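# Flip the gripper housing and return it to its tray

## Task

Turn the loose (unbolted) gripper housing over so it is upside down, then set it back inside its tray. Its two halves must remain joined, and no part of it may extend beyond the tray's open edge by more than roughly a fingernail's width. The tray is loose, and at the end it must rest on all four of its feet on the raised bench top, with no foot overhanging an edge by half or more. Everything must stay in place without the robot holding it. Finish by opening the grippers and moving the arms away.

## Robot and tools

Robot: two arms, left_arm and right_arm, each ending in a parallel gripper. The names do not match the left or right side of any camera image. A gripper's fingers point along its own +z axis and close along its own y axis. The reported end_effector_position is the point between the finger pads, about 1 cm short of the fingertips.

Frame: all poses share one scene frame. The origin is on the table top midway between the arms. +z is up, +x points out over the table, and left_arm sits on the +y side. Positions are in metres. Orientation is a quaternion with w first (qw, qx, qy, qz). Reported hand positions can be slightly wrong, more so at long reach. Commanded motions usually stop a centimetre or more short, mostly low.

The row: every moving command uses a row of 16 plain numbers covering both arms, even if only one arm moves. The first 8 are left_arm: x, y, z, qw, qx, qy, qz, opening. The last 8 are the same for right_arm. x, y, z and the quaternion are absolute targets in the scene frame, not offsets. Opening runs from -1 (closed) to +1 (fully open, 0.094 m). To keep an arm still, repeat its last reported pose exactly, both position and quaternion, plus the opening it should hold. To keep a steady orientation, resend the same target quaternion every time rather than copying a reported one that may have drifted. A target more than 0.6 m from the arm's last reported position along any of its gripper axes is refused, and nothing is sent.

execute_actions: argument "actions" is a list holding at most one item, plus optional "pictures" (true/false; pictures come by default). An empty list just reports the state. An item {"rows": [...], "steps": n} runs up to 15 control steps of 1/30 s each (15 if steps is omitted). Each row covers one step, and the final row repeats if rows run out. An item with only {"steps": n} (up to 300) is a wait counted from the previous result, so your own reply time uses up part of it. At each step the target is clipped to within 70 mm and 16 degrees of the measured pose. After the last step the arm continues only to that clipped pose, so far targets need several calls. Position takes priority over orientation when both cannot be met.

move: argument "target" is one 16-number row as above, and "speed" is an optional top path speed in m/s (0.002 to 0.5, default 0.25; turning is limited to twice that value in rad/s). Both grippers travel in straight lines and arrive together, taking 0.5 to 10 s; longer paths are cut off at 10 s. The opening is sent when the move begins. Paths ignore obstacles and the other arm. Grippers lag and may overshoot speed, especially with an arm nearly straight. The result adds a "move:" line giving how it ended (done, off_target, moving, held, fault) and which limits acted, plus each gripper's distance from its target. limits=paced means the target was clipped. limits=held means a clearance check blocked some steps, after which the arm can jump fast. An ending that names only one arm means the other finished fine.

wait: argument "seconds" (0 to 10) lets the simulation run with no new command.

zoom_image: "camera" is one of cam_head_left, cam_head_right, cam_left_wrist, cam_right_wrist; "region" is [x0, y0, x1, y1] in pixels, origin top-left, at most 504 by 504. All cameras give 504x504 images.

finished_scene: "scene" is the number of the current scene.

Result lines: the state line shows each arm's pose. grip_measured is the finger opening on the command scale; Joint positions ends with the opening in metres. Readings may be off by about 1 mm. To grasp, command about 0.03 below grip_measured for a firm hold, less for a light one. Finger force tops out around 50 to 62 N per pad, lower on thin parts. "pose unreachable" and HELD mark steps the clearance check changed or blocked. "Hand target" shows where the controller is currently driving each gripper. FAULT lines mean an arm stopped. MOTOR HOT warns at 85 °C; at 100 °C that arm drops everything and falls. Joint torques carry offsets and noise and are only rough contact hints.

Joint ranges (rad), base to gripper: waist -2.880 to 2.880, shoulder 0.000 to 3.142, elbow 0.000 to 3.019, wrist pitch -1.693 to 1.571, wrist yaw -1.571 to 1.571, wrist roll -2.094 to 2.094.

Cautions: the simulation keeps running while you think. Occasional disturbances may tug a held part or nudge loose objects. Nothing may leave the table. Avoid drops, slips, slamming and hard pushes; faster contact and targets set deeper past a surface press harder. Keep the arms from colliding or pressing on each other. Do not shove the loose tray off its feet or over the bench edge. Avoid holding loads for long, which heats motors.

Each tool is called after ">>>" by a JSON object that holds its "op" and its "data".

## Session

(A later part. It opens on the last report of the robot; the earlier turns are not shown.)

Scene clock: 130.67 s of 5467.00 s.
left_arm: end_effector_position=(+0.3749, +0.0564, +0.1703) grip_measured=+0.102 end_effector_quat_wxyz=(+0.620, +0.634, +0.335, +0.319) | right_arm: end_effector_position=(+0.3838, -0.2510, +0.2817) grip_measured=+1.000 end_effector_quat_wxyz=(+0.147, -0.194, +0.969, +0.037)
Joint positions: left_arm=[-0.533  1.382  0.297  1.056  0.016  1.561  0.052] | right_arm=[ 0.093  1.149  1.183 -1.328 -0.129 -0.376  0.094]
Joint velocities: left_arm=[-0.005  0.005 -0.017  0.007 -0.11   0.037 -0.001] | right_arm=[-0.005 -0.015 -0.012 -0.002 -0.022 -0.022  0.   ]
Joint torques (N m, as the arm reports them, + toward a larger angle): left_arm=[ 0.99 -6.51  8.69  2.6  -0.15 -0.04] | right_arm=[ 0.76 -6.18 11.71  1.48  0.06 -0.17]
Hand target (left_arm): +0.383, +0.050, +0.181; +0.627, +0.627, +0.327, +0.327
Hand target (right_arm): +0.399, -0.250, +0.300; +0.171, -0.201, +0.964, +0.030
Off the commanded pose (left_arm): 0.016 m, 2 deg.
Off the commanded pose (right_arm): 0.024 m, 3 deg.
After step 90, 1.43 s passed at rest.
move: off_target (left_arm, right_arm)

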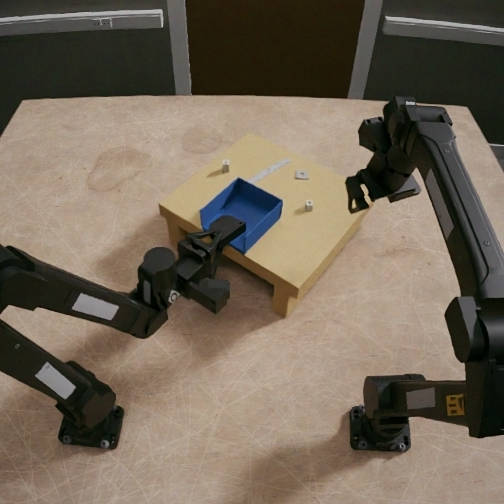

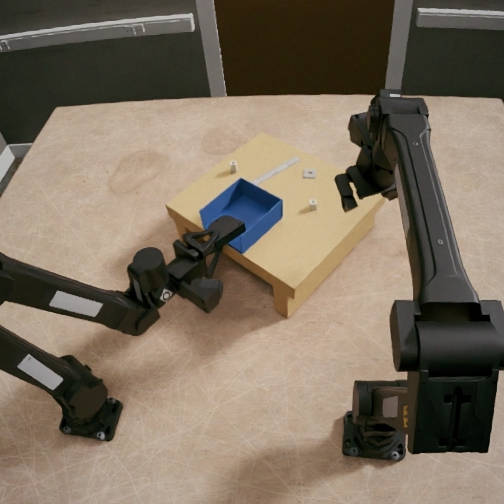

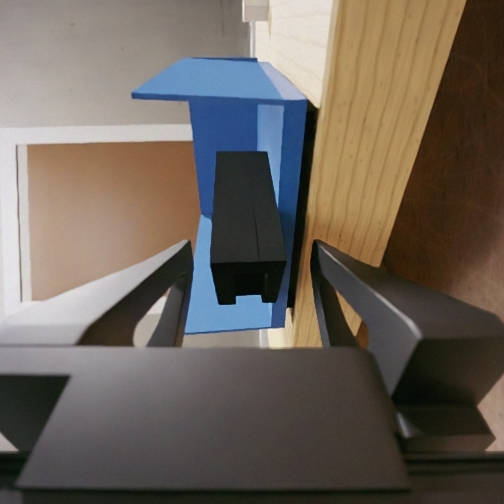

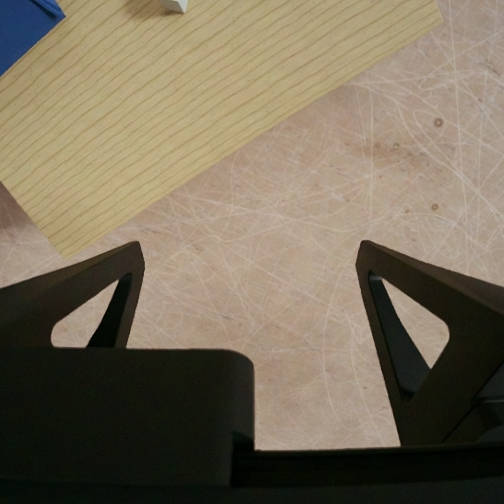

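>>> {"op": "move", "data": {"target": [0.389,0.045,0.188,0.628,0.628,0.327,0.327,-0.05, 0.40,-0.25,0.3,0.17,-0.2,0.96,0.03,1], "speed": 0.02}}

Scene clock: 135.13 s of 5467.00 s.
left_arm: end_effector_position=(+0.3809, +0.0524, +0.1747) grip_measured=-0.048 end_effector_quat_wxyz=(+0.620, +0.633, +0.335, +0.320) | right_arm: end_effector_position=(+0.3838, -0.2510, +0.2817) grip_measured=+1.000 end_effector_quat_wxyz=(+0.147, -0.194, +0.969, +0.037)
Joint positions: left_arm=[-0.533  1.382  0.319  1.037  0.015  1.561  0.045] | right_arm=[ 0.093  1.149  1.183 -1.328 -0.129 -0.376  0.094]
Joint velocities: left_arm=[ 0.005 -0.005 -0.012 -0.002  0.051  0.007  0.   ] | right_arm=[-0.005  0.005 -0.002  0.007  0.007 -0.007  0.   ]
Joint torques (N m, as the arm reports them, + toward a larger angle): left_arm=[ 0.74 -7.78  8.85  1.8  -0.16 -0.05] | right_arm=[ 0.76 -6.14 11.72  1.46  0.06 -0.18]
Hand target (left_arm): +0.388, +0.045, +0.188; +0.627, +0.627, +0.327, +0.326
Hand target (right_arm): +0.399, -0.250, +0.300; +0.171, -0.201, +0.964, +0.030
Off the commanded pose (left_arm): 0.017 m, 2 deg.
Off the commanded pose (right_arm): 0.024 m, 3 deg.
move: off_target (left_arm, right_arm)

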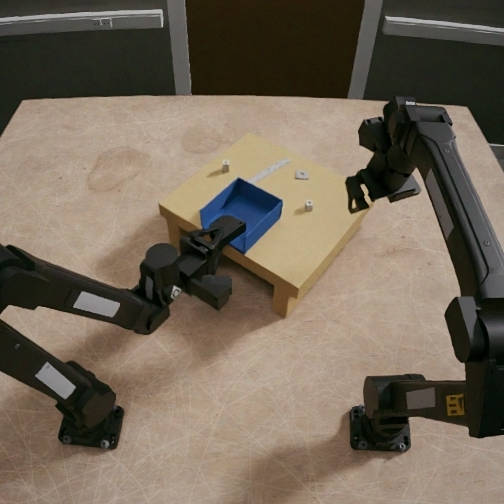

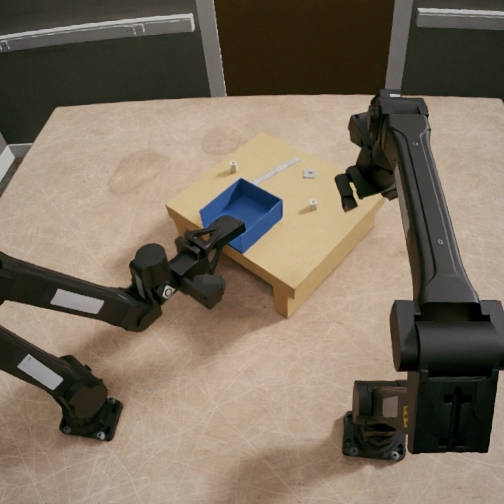

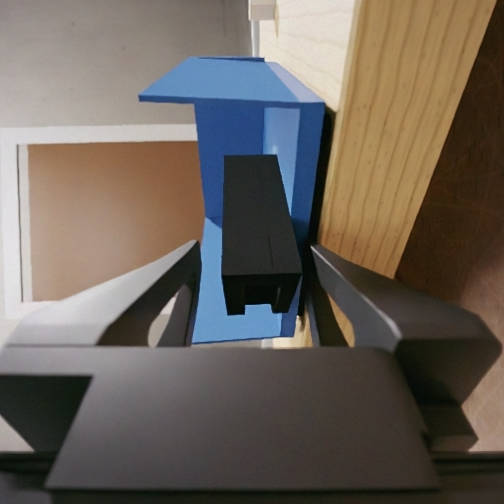

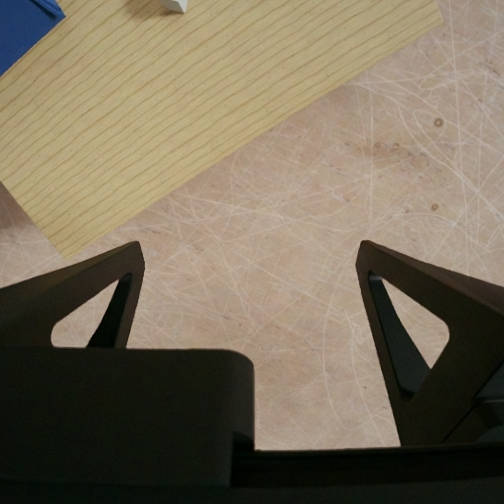

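>>> {"op": "zoom_image", "data": {"camera": "cam_left_wrist", "region": [180,180,360,350]}}

Region (180, 180, 360, 350) of cam_left_wrist's 504x504 image, scaled by 2.800, with more detail than that image has.

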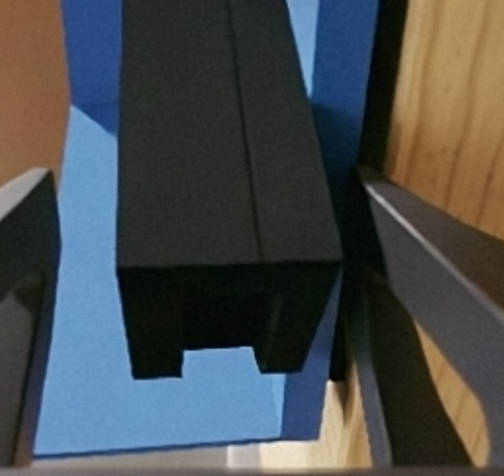

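>>> {"op": "execute_actions", "data": {"actions": [{"rows":[[0.389,0.045,0.188,0.628,0.628,0.327,0.327,-0.17, 0.40,-0.25,0.3,0.17,-0.2,0.96,0.03,1]],"steps":15}]}}

>>> {"op": "zoom_image", "data": {"camera": "cam_left_wrist", "region": [180,180,360,350]}}

Scene clock: 139.77 s of 5467.00 s.
left_arm: end_effector_position=(+0.3810, +0.0525, +0.1747) grip_measured=-0.168 end_effector_quat_wxyz=(+0.620, +0.633, +0.335, +0.320) | right_arm: end_effector_position=(+0.3838, -0.2510, +0.2817) grip_measured=+1.000 end_effector_quat_wxyz=(+0.147, -0.194, +0.969, +0.037)
Joint positions: left_arm=[-0.533  1.382  0.319  1.037  0.015  1.561  0.039] | right_arm=[ 0.093  1.149  1.183 -1.328 -0.129 -0.376  0.094]
Joint velocities: left_arm=[ 0.005 -0.005  0.007  0.007 -0.022  0.022 -0.001] | right_arm=[-0.005 -0.024 -0.002 -0.002 -0.007 -0.007  0.   ]
Joint torques (N m, as the arm reports them, + toward a larger angle): left_arm=[ 0.75 -7.52  8.8   1.85 -0.16 -0.04] | right_arm=[ 0.7  -6.2  11.71  1.47  0.05 -0.17]
Hand target (left_arm): +0.388, +0.045, +0.188; +0.627, +0.627, +0.327, +0.327
Hand target (right_arm): +0.399, -0.250, +0.300; +0.171, -0.201, +0.964, +0.030
Off the commanded pose (left_arm): 0.017 m, 2 deg.
Off the commanded pose (right_arm): 0.024 m, 3 deg.
Steps of this call (steps 1 to 90: nothing new was sent; then 1.13 s passed at rest; steps 91 to 105: all 15 steps of this action). Readings (end_effector_position):
91: left_arm (+0.3810, +0.0525, +0.1747) | right_arm (+0.3838, -0.2510, +0.2817)
92: left_arm (+0.3810, +0.0525, +0.1747) | right_arm (+0.3838, -0.2510, +0.2817)
94: left_arm (+0.3810, +0.0525, +0.1747) | right_arm (+0.3838, -0.2510, +0.2817)
98: left_arm (+0.3810, +0.0525, +0.1747) | right_arm (+0.3838, -0.2510, +0.2817)
105: the state above

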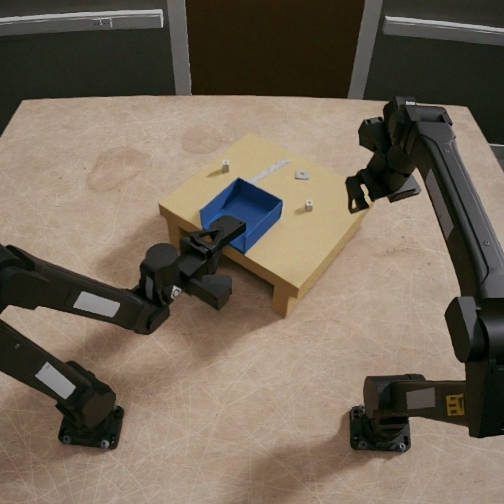

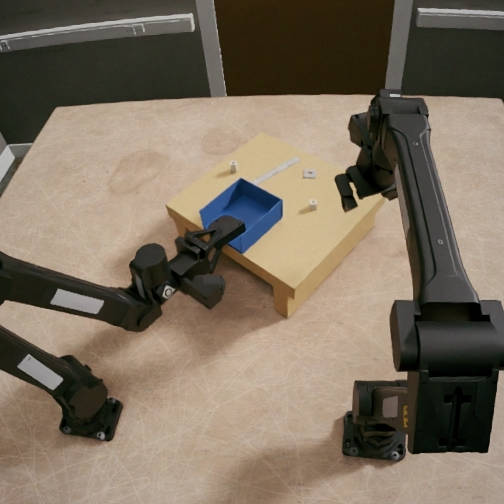

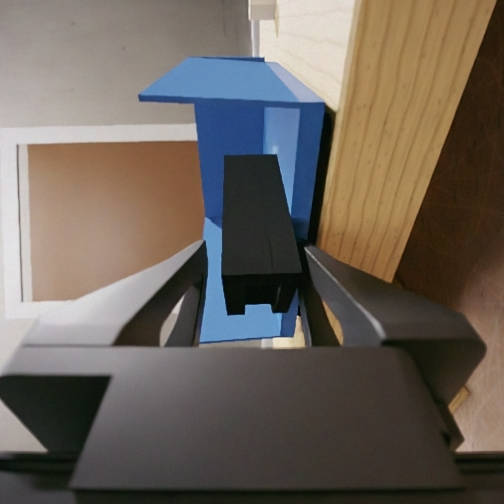

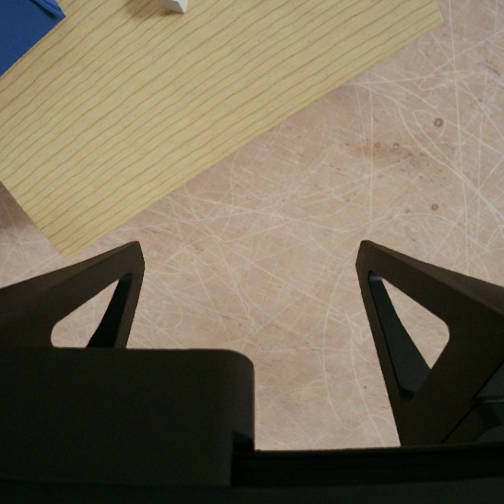

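Region (180, 180, 360, 350) of cam_left_wrist's 504x504 image, scaled by 2.800, with more detail than that image has.

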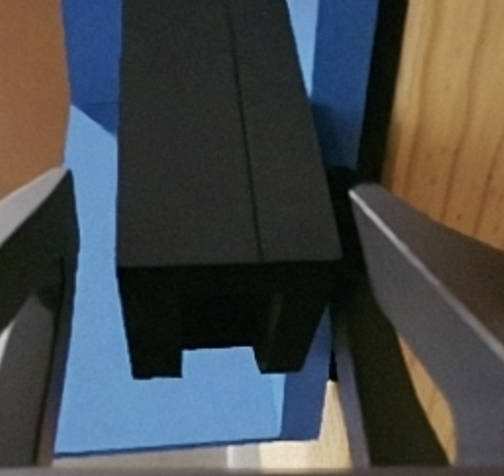

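In front of the tray. Close.

>>> {"op": "execute_actions", "data": {"actions": [{"rows":[[0.389,0.045,0.188,0.628,0.628,0.327,0.327,-0.22, 0.40,-0.25,0.3,0.17,-0.2,0.96,0.03,1],[0.389,0.045,0.188,0.628,0.628,0.327,0.327,-0.26, 0.40,-0.25,0.3,0.17,-0.2,0.96,0.03,1],[0.389,0.045,0.188,0.628,0.628,0.327,0.327,-0.30, 0.40,-0.25,0.3,0.17,-0.2,0.96,0.03,1],[0.389,0.045,0.188,0.628,0.628,0.327,0.327,-0.33, 0.40,-0.25,0.3,0.17,-0.2,0.96,0.03,1],[0.389,0.045,0.188,0.628,0.628,0.327,0.327,-0.36, 0.40,-0.25,0.3,0.17,-0.2,0.96,0.03,1],[0.389,0.045,0.188,0.628,0.628,0.327,0.327,-0.39, 0.40,-0.25,0.3,0.17,-0.2,0.96,0.03,1],[0.389,0.045,0.188,0.628,0.628,0.327,0.327,-0.42, 0.40,-0.25,0.3,0.17,-0.2,0.96,0.03,1],[0.389,0.045,0.188,0.628,0.628,0.327,0.327,-0.45, 0.40,-0.25,0.3,0.17,-0.2,0.96,0.03,1],[0.389,0.045,0.188,0.628,0.628,0.327,0.327,-0.48, 0.40,-0.25,0.3,0.17,-0.2,0.96,0.03,1]],"steps":15}], "pictures": false}}

Scene clock: 145.17 s of 5467.00 s.
left_arm: end_effector_position=(+0.3813, +0.0523, +0.1754) grip_measured=-0.450 end_effector_quat_wxyz=(+0.621, +0.633, +0.334, +0.320) | right_arm: end_effector_position=(+0.3838, -0.2510, +0.2817) grip_measured=+1.000 end_effector_quat_wxyz=(+0.147, -0.194, +0.969, +0.037)
Joint positions: left_arm=[-0.533  1.382  0.32   1.037  0.015  1.561  0.026] | right_arm=[ 0.093  1.149  1.183 -1.328 -0.129 -0.376  0.094]
Joint velocities: left_arm=[ 0.005 -0.015  0.012 -0.002 -0.037  0.037 -0.   ] | right_arm=[-0.005 -0.015 -0.002 -0.002  0.007 -0.022  0.   ]
Joint torques (N m, as the arm reports them, + toward a larger angle): left_arm=[ 1.04 -7.82  8.85  1.82 -0.16 -0.04] | right_arm=[ 0.7  -6.17 11.71  1.46  0.06 -0.17]
Hand target (left_arm): +0.388, +0.045, +0.188; +0.627, +0.627, +0.327, +0.327
Hand target (right_arm): +0.399, -0.250, +0.300; +0.171, -0.201, +0.964, +0.030
Off the commanded pose (left_arm): 0.016 m, 2 deg.
Off the commanded pose (right_arm): 0.024 m, 3 deg.
Steps of this call (steps 1 to 90: nothing new was sent; then 1.90 s passed at rest; steps 91 to 105: all 15 steps of this action). Readings (end_effector_position):
91: left_arm (+0.3810, +0.0525, +0.1747) | right_arm (+0.3838, -0.2510, +0.2817)
92: left_arm (+0.3810, +0.0525, +0.1747) | right_arm (+0.3838, -0.2510, +0.2817)
94: left_arm (+0.3810, +0.0525, +0.1747) | right_arm (+0.3838, -0.2510, +0.2817)
98: left_arm (+0.3810, +0.0525, +0.1747) | right_arm (+0.3838, -0.2510, +0.2817)
105: the state above

>>> {"op": "move", "data": {"target": [0.375,0.056,0.31,0.628,0.628,0.327,0.327,-0.5, 0.40,-0.25,0.3,0.17,-0.2,0.96,0.03,1], "speed": 0.08}}

>>> {"op": "move", "data": {"target": [0.375,0.056,0.31,0.675,0.213,0.675,-0.213,-0.5, 0.40,-0.25,0.3,0.17,-0.2,0.96,0.03,1], "speed": 0.3}}

>>> {"op": "move", "data": {"target": [0.375,0.056,0.31,0.327,-0.327,0.628,-0.628,-0.5, 0.40,-0.25,0.3,0.17,-0.2,0.96,0.03,1], "speed": 0.3}}

Scene clock: 150.90 s of 5467.00 s.
left_arm: end_effector_position=(+0.3663, +0.0624, +0.2854) grip_measured=-0.450 end_effector_quat_wxyz=(+0.615, +0.638, +0.337, +0.317) | right_arm: end_effector_position=(+0.3838, -0.2510, +0.2817) grip_measured=+1.000 end_effector_quat_wxyz=(+0.147, -0.194, +0.969, +0.037)
Joint positions: left_arm=[-0.533  0.923  0.439  0.442  0.015  1.561  0.026] | right_arm=[ 0.093  1.149  1.183 -1.328 -0.129 -0.376  0.094]
Joint velocities: left_arm=[ 0.005 -0.015 -0.007 -0.007 -0.007 -0.022 -0.001] | right_arm=[-0.005  0.005 -0.007  0.002 -0.037  0.022  0.   ]
Joint torques (N m, as the arm reports them, + toward a larger angle): left_arm=[ 1.23 -4.61 13.5   1.77  0.   -0.04] | right_arm=[ 0.78 -6.17 11.72  1.47  0.05 -0.17]
Hand target (left_arm): +0.372, +0.058, +0.312; +0.627, +0.627, +0.327, +0.327
Hand target (right_arm): +0.399, -0.250, +0.300; +0.171, -0.201, +0.964, +0.030
Off the commanded pose (left_arm): 0.027 m, 2 deg.
Off the commanded pose (right_arm): 0.024 m, 3 deg.
After step 90, 0.70 s passed at rest.
move: off_target (left_arm, right_arm)

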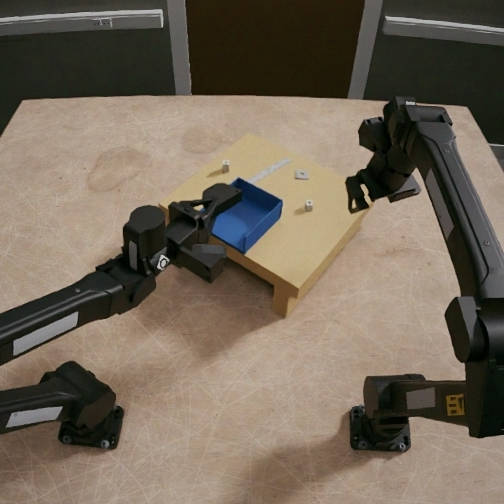

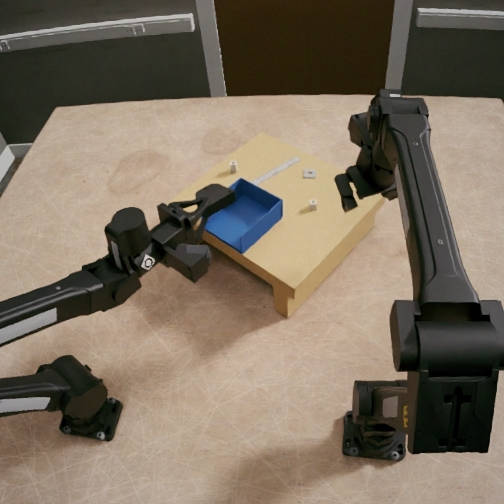

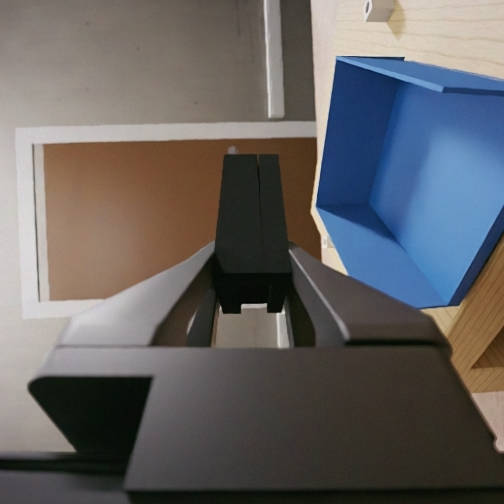

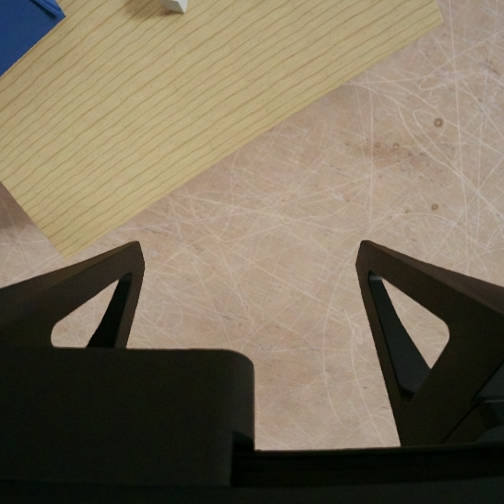

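Scene clock: 154.10 s of 5467.00 s.
left_arm: end_effector_position=(+0.3657, +0.0615, +0.2854) grip_measured=-0.450 end_effector_quat_wxyz=(+0.661, +0.222, +0.687, -0.206) | right_arm: end_effector_position=(+0.3838, -0.2510, +0.2817) grip_measured=+1.000 end_effector_quat_wxyz=(+0.147, -0.194, +0.969, +0.037)
Joint positions: left_arm=[-0.533  0.923  0.439  0.442  0.021  0.012  0.026] | right_arm=[ 0.093  1.149  1.183 -1.328 -0.129 -0.376  0.094]
Joint velocities: left_arm=[-0.005  0.015 -0.012  0.002 -0.051 -0.007 -0.002] | right_arm=[-0.005 -0.005  0.007 -0.002 -0.007  0.007  0.   ]
Joint torques (N m, as the arm reports them, + toward a larger angle): left_arm=[ 1.23 -3.49 13.37  2.41 -0.17 -0.06] | right_arm=[ 0.83 -6.23 11.72  1.48  0.06 -0.17]
Hand target (left_arm): +0.374, +0.057, +0.310; +0.674, +0.213, +0.674, -0.213
Hand target (right_arm): +0.399, -0.250, +0.300; +0.171, -0.201, +0.964, +0.030
Off the commanded pose (left_arm): 0.027 m, 3 deg.
Off the commanded pose (right_arm): 0.024 m, 3 deg.
move: off_target (left_arm, right_arm)

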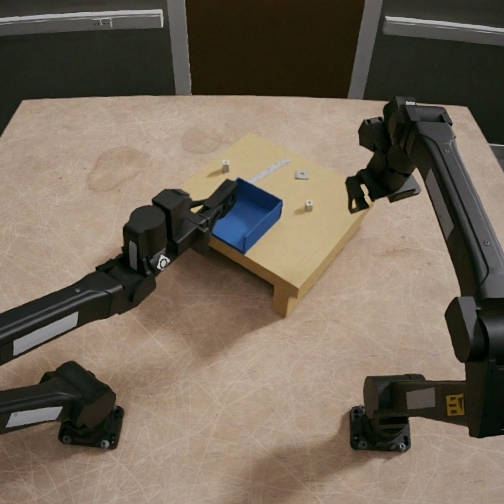

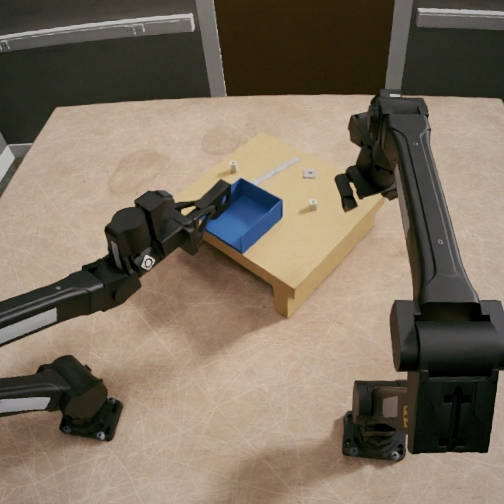

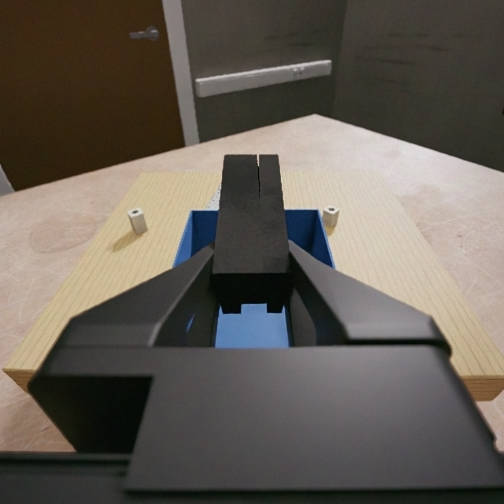

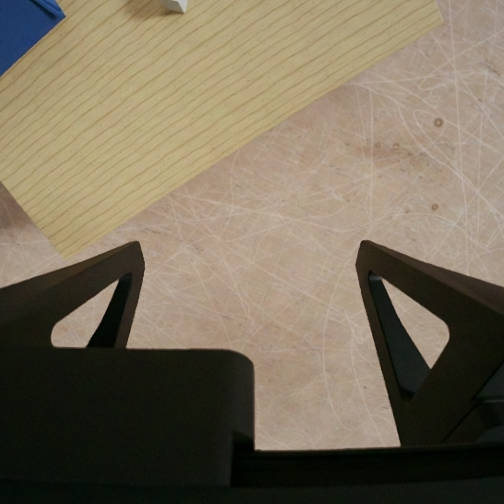

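Scene clock: 157.33 s of 5467.00 s.
left_arm: end_effector_position=(+0.3658, +0.0616, +0.2854) grip_measured=-0.449 end_effector_quat_wxyz=(+0.322, -0.328, +0.643, -0.613) | right_arm: end_effector_position=(+0.3838, -0.2510, +0.2817) grip_measured=+1.000 end_effector_quat_wxyz=(+0.147, -0.194, +0.969, +0.037)
Joint positions: left_arm=[-0.533  0.923  0.439  0.442  0.02  -1.558  0.026] | right_arm=[ 0.093  1.149  1.183 -1.328 -0.129 -0.376  0.094]
Joint velocities: left_arm=[-0.005 -0.005 -0.002  0.022 -0.095 -0.066 -0.   ] | right_arm=[ 0.015 -0.005 -0.017  0.002 -0.007 -0.007  0.   ]
Joint torques (N m, as the arm reports them, + toward a larger angle): left_arm=[ 1.2  -3.67 13.41  2.43 -0.14 -0.03] | right_arm=[ 0.7  -6.14 11.72  1.47  0.05 -0.17]
Hand target (left_arm): +0.374, +0.057, +0.310; +0.326, -0.326, +0.627, -0.627
Hand target (right_arm): +0.399, -0.250, +0.300; +0.171, -0.201, +0.964, +0.030
Off the commanded pose (left_arm): 0.027 m, 3 deg.
Off the commanded pose (right_arm): 0.024 m, 3 deg.
move: off_target (left_arm, right_arm)

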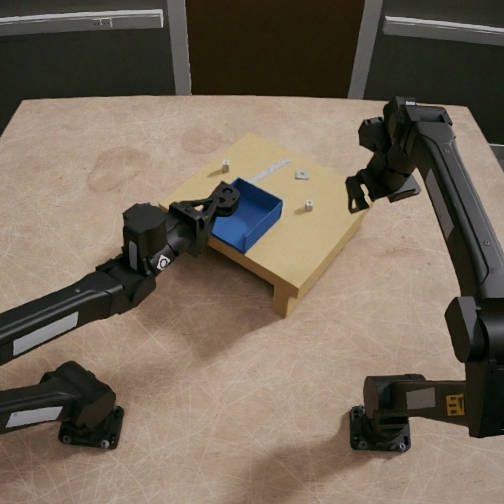

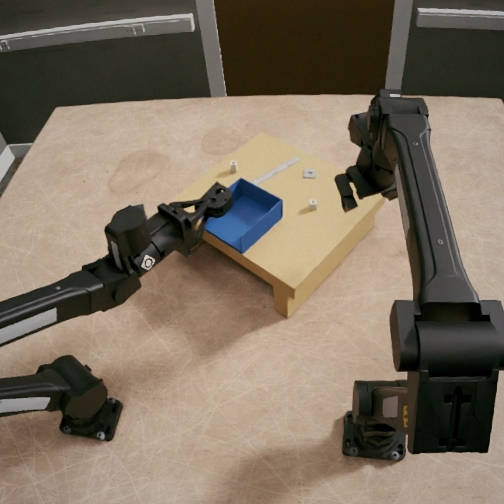

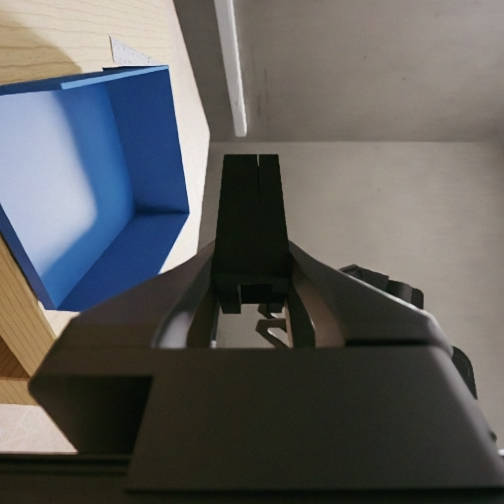

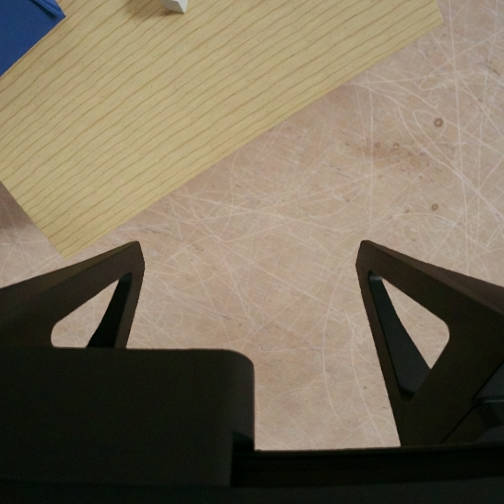

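Lower, slightly short of the edge, then advance.

>>> {"op": "move", "data": {"target": [0.372,0.058,0.192,0.327,-0.327,0.628,-0.628,-0.5, 0.40,-0.25,0.3,0.17,-0.2,0.96,0.03,1], "speed": 0.06}}

Scene clock: 160.93 s of 5467.00 s.
left_arm: end_effector_position=(+0.3724, +0.0573, +0.1849) grip_measured=-0.449 end_effector_quat_wxyz=(+0.325, -0.326, +0.636, -0.619) | right_arm: end_effector_position=(+0.3838, -0.2510, +0.2817) grip_measured=+1.000 end_effector_quat_wxyz=(+0.147, -0.194, +0.969, +0.037)
Joint positions: left_arm=[-0.533  1.311  0.301  0.989  0.02  -1.561  0.026] | right_arm=[ 0.093  1.149  1.183 -1.328 -0.129 -0.376  0.094]
Joint velocities: left_arm=[-0.005 -0.005 -0.012  0.037 -0.037 -0.022 -0.   ] | right_arm=[ 0.015 -0.005 -0.012  0.002 -0.007  0.11   0.   ]
Joint torques (N m, as the arm reports them, + toward a larger angle): left_arm=[ 1.2  -6.03  6.66  3.2  -0.18 -0.05] | right_arm=[ 0.75 -6.15 11.71  1.45  0.05 -0.17]
Hand target (left_arm): +0.373, +0.057, +0.190; +0.326, -0.327, +0.627, -0.627
Hand target (right_arm): +0.399, -0.250, +0.300; +0.171, -0.201, +0.964, +0.030
Off the commanded pose (left_arm): 0.007 m, 1 deg.
Off the commanded pose (right_arm): 0.024 m, 3 deg.
move: off_target (right_arm)

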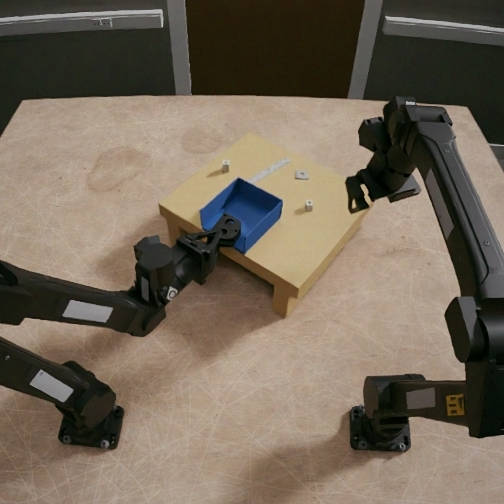

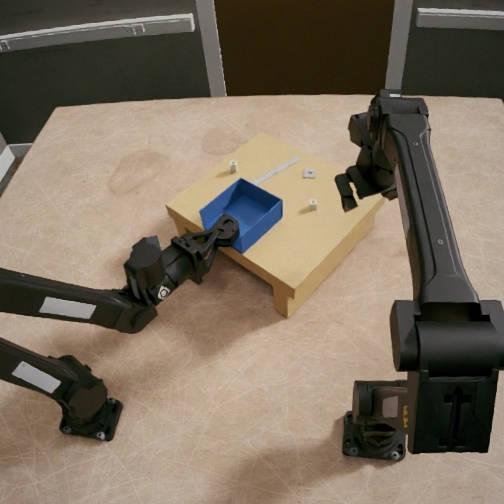

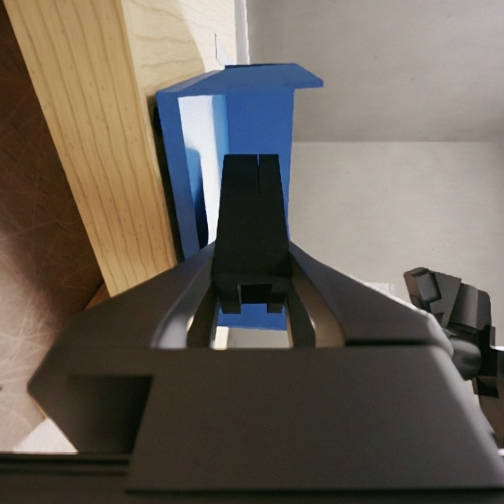

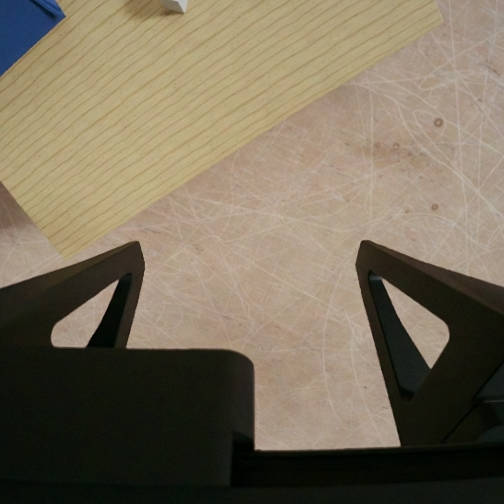

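Same command as the grasp pose.

>>> {"op": "move", "data": {"target": [0.389,0.045,0.187,0.327,-0.327,0.628,-0.628,-0.5, 0.40,-0.25,0.3,0.17,-0.2,0.96,0.03,1], "speed": 0.02}}

Scene clock: 164.30 s of 5467.00 s.
left_arm: end_effector_position=(+0.3807, +0.0525, +0.1761) grip_measured=-0.449 end_effector_quat_wxyz=(+0.324, -0.329, +0.638, -0.616) | right_arm: end_effector_position=(+0.3838, -0.2510, +0.2817) grip_measured=+1.000 end_effector_quat_wxyz=(+0.147, -0.194, +0.969, +0.037)
Joint positions: left_arm=[-0.533  1.369  0.32   1.017  0.015 -1.562  0.026] | right_arm=[ 0.093  1.149  1.183 -1.328 -0.129 -0.376  0.094]
Joint velocities: left_arm=[-0.005  0.005  0.007 -0.002  0.051  0.037 -0.   ] | right_arm=[-0.024 -0.015 -0.007 -0.002  0.037 -0.037  0.   ]
Joint torques (N m, as the arm reports them, + toward a larger angle): left_arm=[ 0.84 -5.53  8.68  2.96 -0.19 -0.06] | right_arm=[ 0.71 -6.19 11.71  1.46  0.05 -0.17]
Hand target (left_arm): +0.389, +0.045, +0.187; +0.326, -0.327, +0.627, -0.627
Hand target (right_arm): +0.399, -0.250, +0.300; +0.171, -0.201, +0.964, +0.030
Off the commanded pose (left_arm): 0.016 m, 2 deg.
Off the commanded pose (right_arm): 0.024 m, 3 deg.
move: off_target (left_arm, right_arm)

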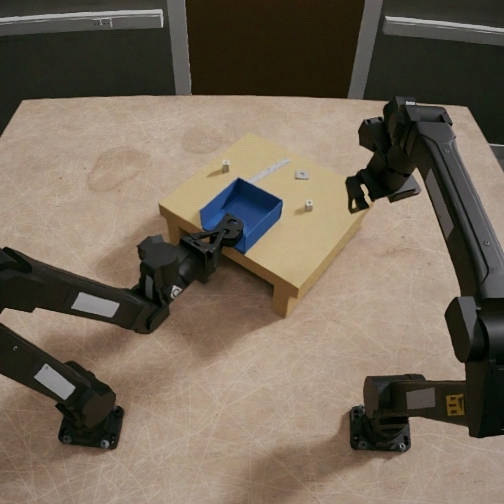

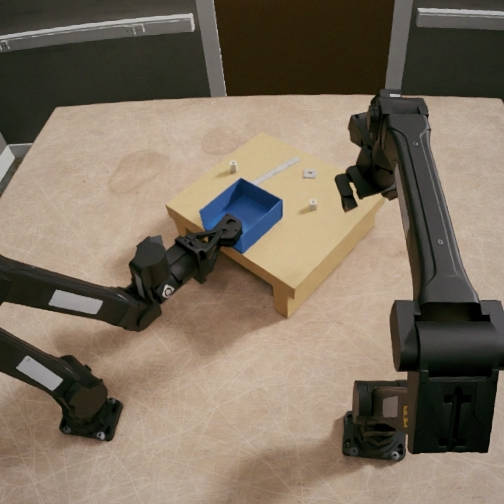

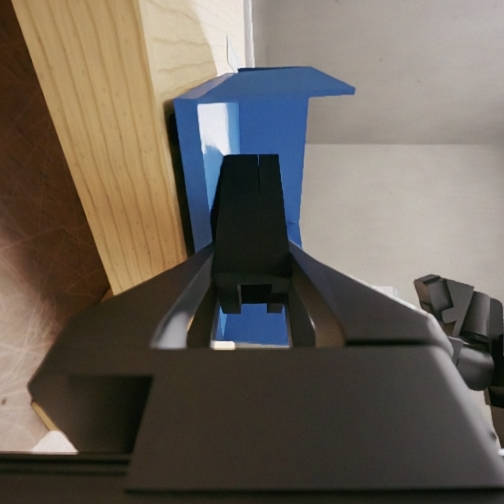

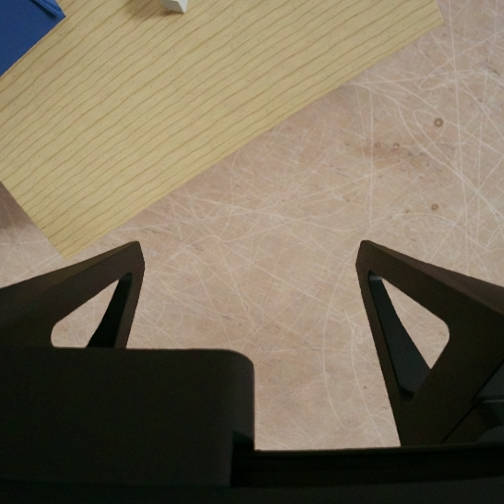

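Far end is touching. Open slowly.

>>> {"op": "execute_actions", "data": {"actions": [{"rows":[[0.389,0.045,0.187,0.327,-0.327,0.628,-0.628,-0.44, 0.40,-0.25,0.3,0.17,-0.2,0.96,0.03,1],[0.389,0.045,0.187,0.327,-0.327,0.628,-0.628,-0.42, 0.40,-0.25,0.3,0.17,-0.2,0.96,0.03,1],[0.389,0.045,0.187,0.327,-0.327,0.628,-0.628,-0.40, 0.40,-0.25,0.3,0.17,-0.2,0.96,0.03,1],[0.389,0.045,0.187,0.327,-0.327,0.628,-0.628,-0.38, 0.40,-0.25,0.3,0.17,-0.2,0.96,0.03,1],[0.389,0.045,0.187,0.327,-0.327,0.628,-0.628,-0.36, 0.40,-0.25,0.3,0.17,-0.2,0.96,0.03,1],[0.389,0.045,0.187,0.327,-0.327,0.628,-0.628,-0.34, 0.40,-0.25,0.3,0.17,-0.2,0.96,0.03,1],[0.389,0.045,0.187,0.327,-0.327,0.628,-0.628,-0.32, 0.40,-0.25,0.3,0.17,-0.2,0.96,0.03,1],[0.389,0.045,0.187,0.327,-0.327,0.628,-0.628,-0.30, 0.40,-0.25,0.3,0.17,-0.2,0.96,0.03,1],[0.389,0.045,0.187,0.327,-0.327,0.628,-0.628,-0.27, 0.40,-0.25,0.3,0.17,-0.2,0.96,0.03,1],[0.389,0.045,0.187,0.327,-0.327,0.628,-0.628,-0.24, 0.40,-0.25,0.3,0.17,-0.2,0.96,0.03,1],[0.389,0.045,0.187,0.327,-0.327,0.628,-0.628,-0.2, 0.40,-0.25,0.3,0.17,-0.2,0.96,0.03,1],[0.389,0.045,0.187,0.327,-0.327,0.628,-0.628,-0.1, 0.40,-0.25,0.3,0.17,-0.2,0.96,0.03,1],[0.389,0.045,0.187,0.327,-0.327,0.628,-0.628,0.1, 0.40,-0.25,0.3,0.17,-0.2,0.96,0.03,1]],"steps":15}], "pictures": false}}

>>> {"op": "execute_actions", "data": {"actions": [{"rows":[[0.389,0.045,0.187,0.327,-0.327,0.628,-0.628,0.3, 0.40,-0.25,0.3,0.17,-0.2,0.96,0.03,1]],"steps":10}]}}

Scene clock: 171.37 s of 5467.00 s.
left_arm: end_effector_position=(+0.3808, +0.0525, +0.1754) grip_measured=+0.093 end_effector_quat_wxyz=(+0.324, -0.330, +0.639, -0.615) | right_arm: end_effector_position=(+0.3838, -0.2510, +0.2817) grip_measured=+1.000 end_effector_quat_wxyz=(+0.147, -0.194, +0.969, +0.037)
Joint positions: left_arm=[-0.533  1.371  0.32   1.017  0.015 -1.562  0.051] | right_arm=[ 0.093  1.149  1.183 -1.328 -0.129 -0.376  0.094]
Joint velocities: left_arm=[ 0.005  0.005  0.007  0.017 -0.051 -0.022  0.012] | right_arm=[-0.015 -0.005 -0.012 -0.022 -0.007 -0.095  0.   ]
Joint torques (N m, as the arm reports them, + toward a larger angle): left_arm=[ 0.77 -6.09  8.72  2.87 -0.18 -0.04] | right_arm=[ 0.68 -6.21 11.72  1.48  0.06 -0.18]
Hand target (left_arm): +0.388, +0.045, +0.187; +0.326, -0.326, +0.627, -0.627
Hand target (right_arm): +0.399, -0.250, +0.300; +0.171, -0.201, +0.964, +0.030
Off the commanded pose (left_arm): 0.016 m, 2 deg.
Off the commanded pose (right_arm): 0.024 m, 3 deg.
Steps of this call (steps 1 to 90: nothing new was sent; then 3.57 s passed at rest; steps 91 to 105: all 15 steps of this action). Readings (end_effector_position):
91: left_arm (+0.3807, +0.0525, +0.1761) | right_arm (+0.3838, -0.2510, +0.2817)
92: left_arm (+0.3807, +0.0525, +0.1761) | right_arm (+0.3838, -0.2510, +0.2817)
94: left_arm (+0.3808, +0.0525, +0.1757) | right_arm (+0.3838, -0.2510, +0.2817)
98: left_arm (+0.3808, +0.0525, +0.1754) | right_arm (+0.3838, -0.2510, +0.2817)
105: the state above

Scene clock: 171.70 s of 5467.00 s.
left_arm: end_effector_position=(+0.3808, +0.0525, +0.1754) grip_measured=+0.298 end_effector_quat_wxyz=(+0.324, -0.330, +0.639, -0.615) | right_arm: end_effector_position=(+0.3838, -0.2510, +0.2817) grip_measured=+1.000 end_effector_quat_wxyz=(+0.147, -0.194, +0.969, +0.037)
Joint positions: left_arm=[-0.533  1.371  0.32   1.017  0.015 -1.562  0.061] | right_arm=[ 0.093  1.149  1.183 -1.328 -0.129 -0.376  0.094]
Joint velocities: left_arm=[-0.015 -0.005  0.002 -0.017  0.022  0.037  0.001] | right_arm=[-0.015 -0.005  0.012  0.017  0.081 -0.051  0.   ]
Joint torques (N m, as the arm reports them, + toward a larger angle): left_arm=[ 0.79 -6.09  8.71  2.87 -0.16 -0.04] | right_arm=[ 0.72 -6.15 11.71  1.46  0.05 -0.18]
Hand target (left_arm): +0.388, +0.045, +0.187; +0.326, -0.327, +0.627, -0.627
Hand target (right_arm): +0.399, -0.250, +0.300; +0.171, -0.201, +0.964, +0.030
Off the commanded pose (left_arm): 0.016 m, 2 deg.
Off the commanded pose (right_arm): 0.024 m, 3 deg.
Steps of this call (steps 1 to 10: all 10 steps of this action). Readings (end_effector_position):
1: left_arm (+0.3808, +0.0525, +0.1754) | right_arm (+0.3838, -0.2510, +0.2817)
2: left_arm (+0.3808, +0.0525, +0.1754) | right_arm (+0.3838, -0.2510, +0.2817)
4: left_arm (+0.3808, +0.0525, +0.1754) | right_arm (+0.3838, -0.2510, +0.2817)
8: left_arm (+0.3808, +0.0525, +0.1754) | right_arm (+0.3838, -0.2510, +0.2817)
10: the state above

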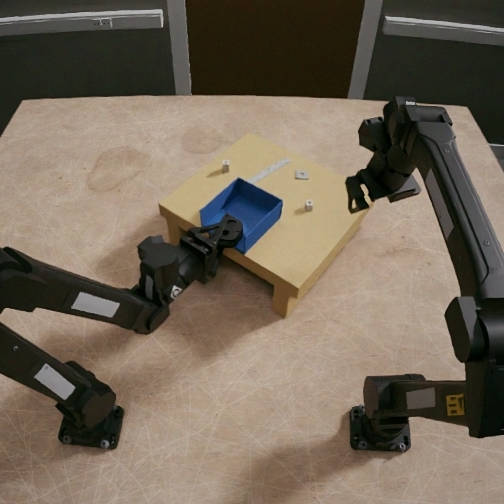

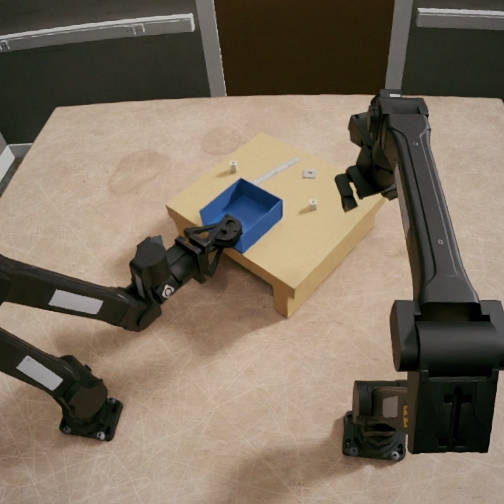

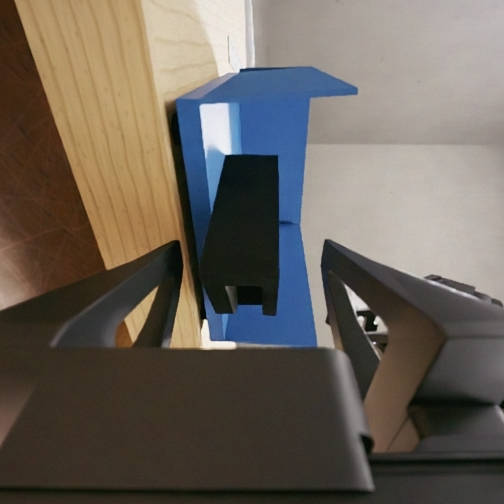

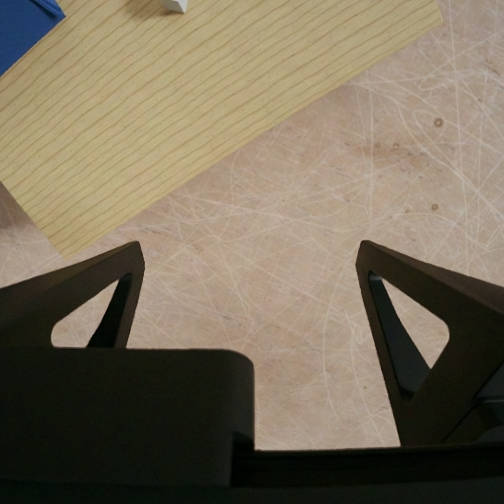

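>>> {"op": "move", "data": {"target": [0.342,0.078,0.18,0.327,-0.327,0.628,-0.628,0.3, 0.40,-0.25,0.3,0.17,-0.2,0.96,0.03,1], "speed": 0.05}}

>>> {"op": "move", "data": {"target": [0.352,0.087,0.185,0.675,0.213,0.675,-0.213,-0.75, 0.40,-0.25,0.3,0.17,-0.2,0.96,0.03,1], "speed": 0.4}}

Scene clock: 178.80 s of 5467.00 s.
left_arm: end_effector_position=(+0.3425, +0.0784, +0.1727) grip_measured=+0.298 end_effector_quat_wxyz=(+0.325, -0.329, +0.637, -0.617) | right_arm: end_effector_position=(+0.3838, -0.2510, +0.2817) grip_measured=+1.000 end_effector_quat_wxyz=(+0.147, -0.194, +0.969, +0.037)
Joint positions: left_arm=[-0.533  1.252  0.199  1.026  0.015 -1.562  0.061] | right_arm=[ 0.093  1.149  1.183 -1.328 -0.129 -0.376  0.094]
Joint velocities: left_arm=[-0.005  0.005  0.007 -0.002  0.095  0.051 -0.001] | right_arm=[ 0.005  0.015  0.002  0.002 -0.066 -0.066  0.   ]
Joint torques (N m, as the arm reports them, + toward a larger angle): left_arm=[ 1.08 -5.61  6.35  3.07 -0.09 -0.03] | right_arm=[ 0.77 -6.15 11.72  1.48  0.06 -0.17]
Hand target (left_arm): +0.342, +0.078, +0.180; +0.326, -0.326, +0.627, -0.627
Hand target (right_arm): +0.399, -0.250, +0.300; +0.171, -0.201, +0.964, +0.030
Off the commanded pose (left_arm): 0.007 m, 2 deg.
Off the commanded pose (right_arm): 0.024 m, 3 deg.
After step 90, 2.87 s passed at rest.
move: off_target (right_arm)

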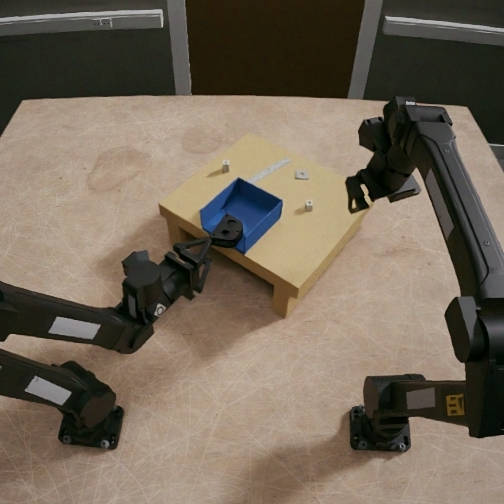

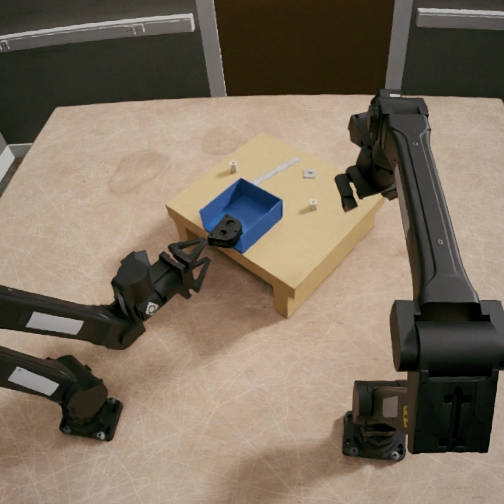

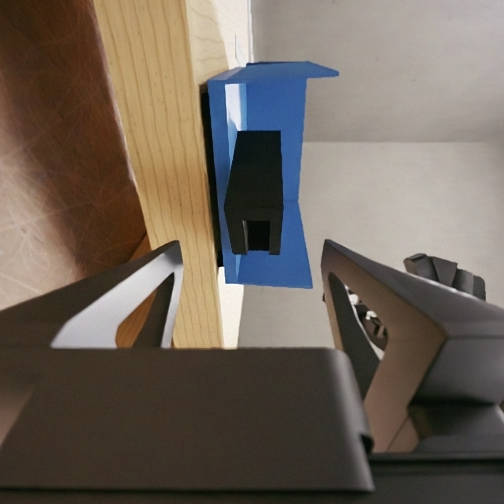

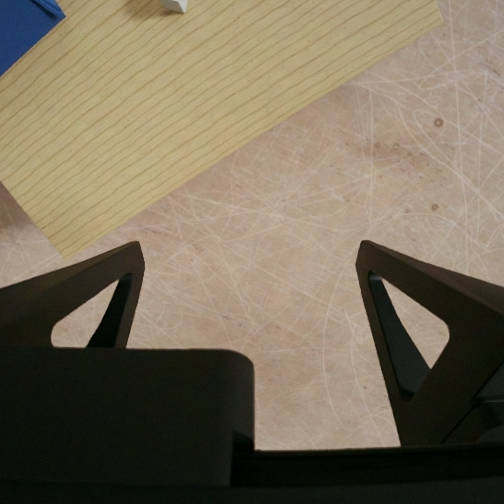

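Scene clock: 181.43 s of 5467.00 s.
left_arm: end_effector_position=(+0.3470, +0.0868, +0.1779) grip_measured=-0.748 end_effector_quat_wxyz=(+0.668, +0.212, +0.679, -0.218) | right_arm: end_effector_position=(+0.3838, -0.2510, +0.2817) grip_measured=+1.000 end_effector_quat_wxyz=(+0.147, -0.194, +0.969, +0.037)
Joint positions: left_arm=[-0.486  1.238  0.199  1.026  0.071 -0.012  0.012] | right_arm=[ 0.093  1.149  1.183 -1.328 -0.129 -0.376  0.094]
Joint velocities: left_arm=[-0.015  0.005  0.012  0.012  0.022  0.007 -0.   ] | right_arm=[ 0.005 -0.015 -0.002 -0.002 -0.007 -0.066  0.   ]
Joint torques (N m, as the arm reports them, + toward a larger angle): left_arm=[ 1.89 -5.87  7.49  1.88  0.06  0.1 ] | right_arm=[ 0.65 -6.15 11.72  1.47  0.06 -0.18]
Hand target (left_arm): +0.352, +0.088, +0.185; +0.674, +0.213, +0.674, -0.212
Hand target (right_arm): +0.399, -0.250, +0.300; +0.171, -0.201, +0.964, +0.030
Off the commanded pose (left_arm): 0.009 m, 1 deg.
Off the commanded pose (right_arm): 0.024 m, 3 deg.
move: off_target (right_arm)

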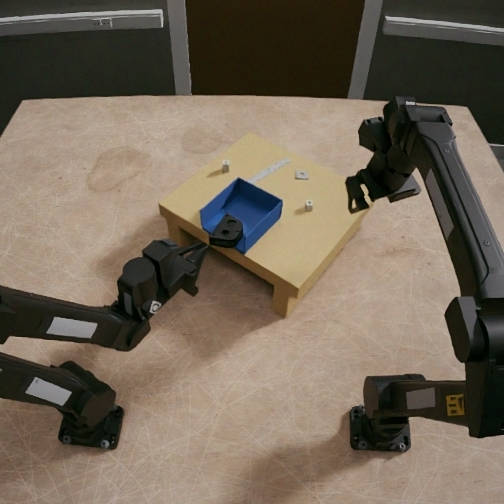

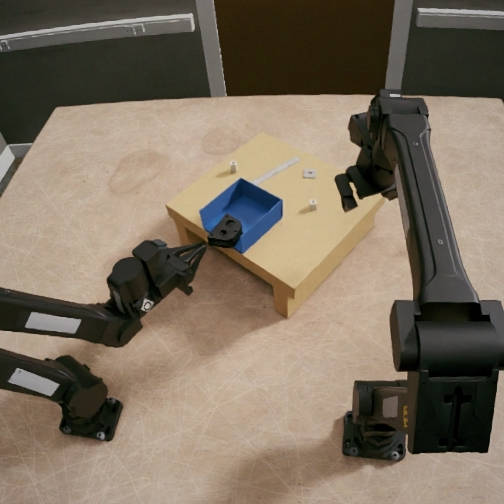

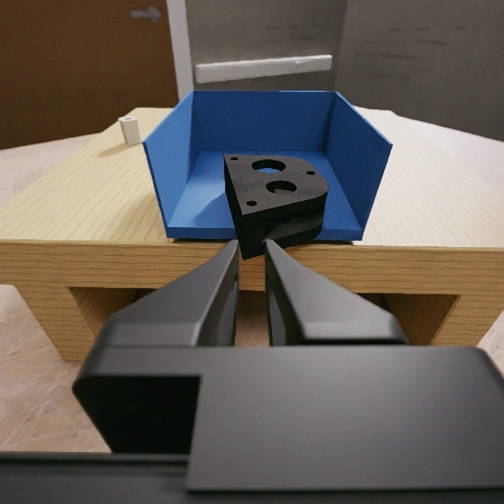

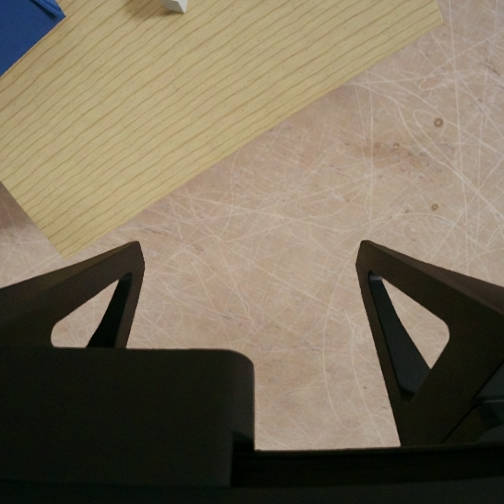

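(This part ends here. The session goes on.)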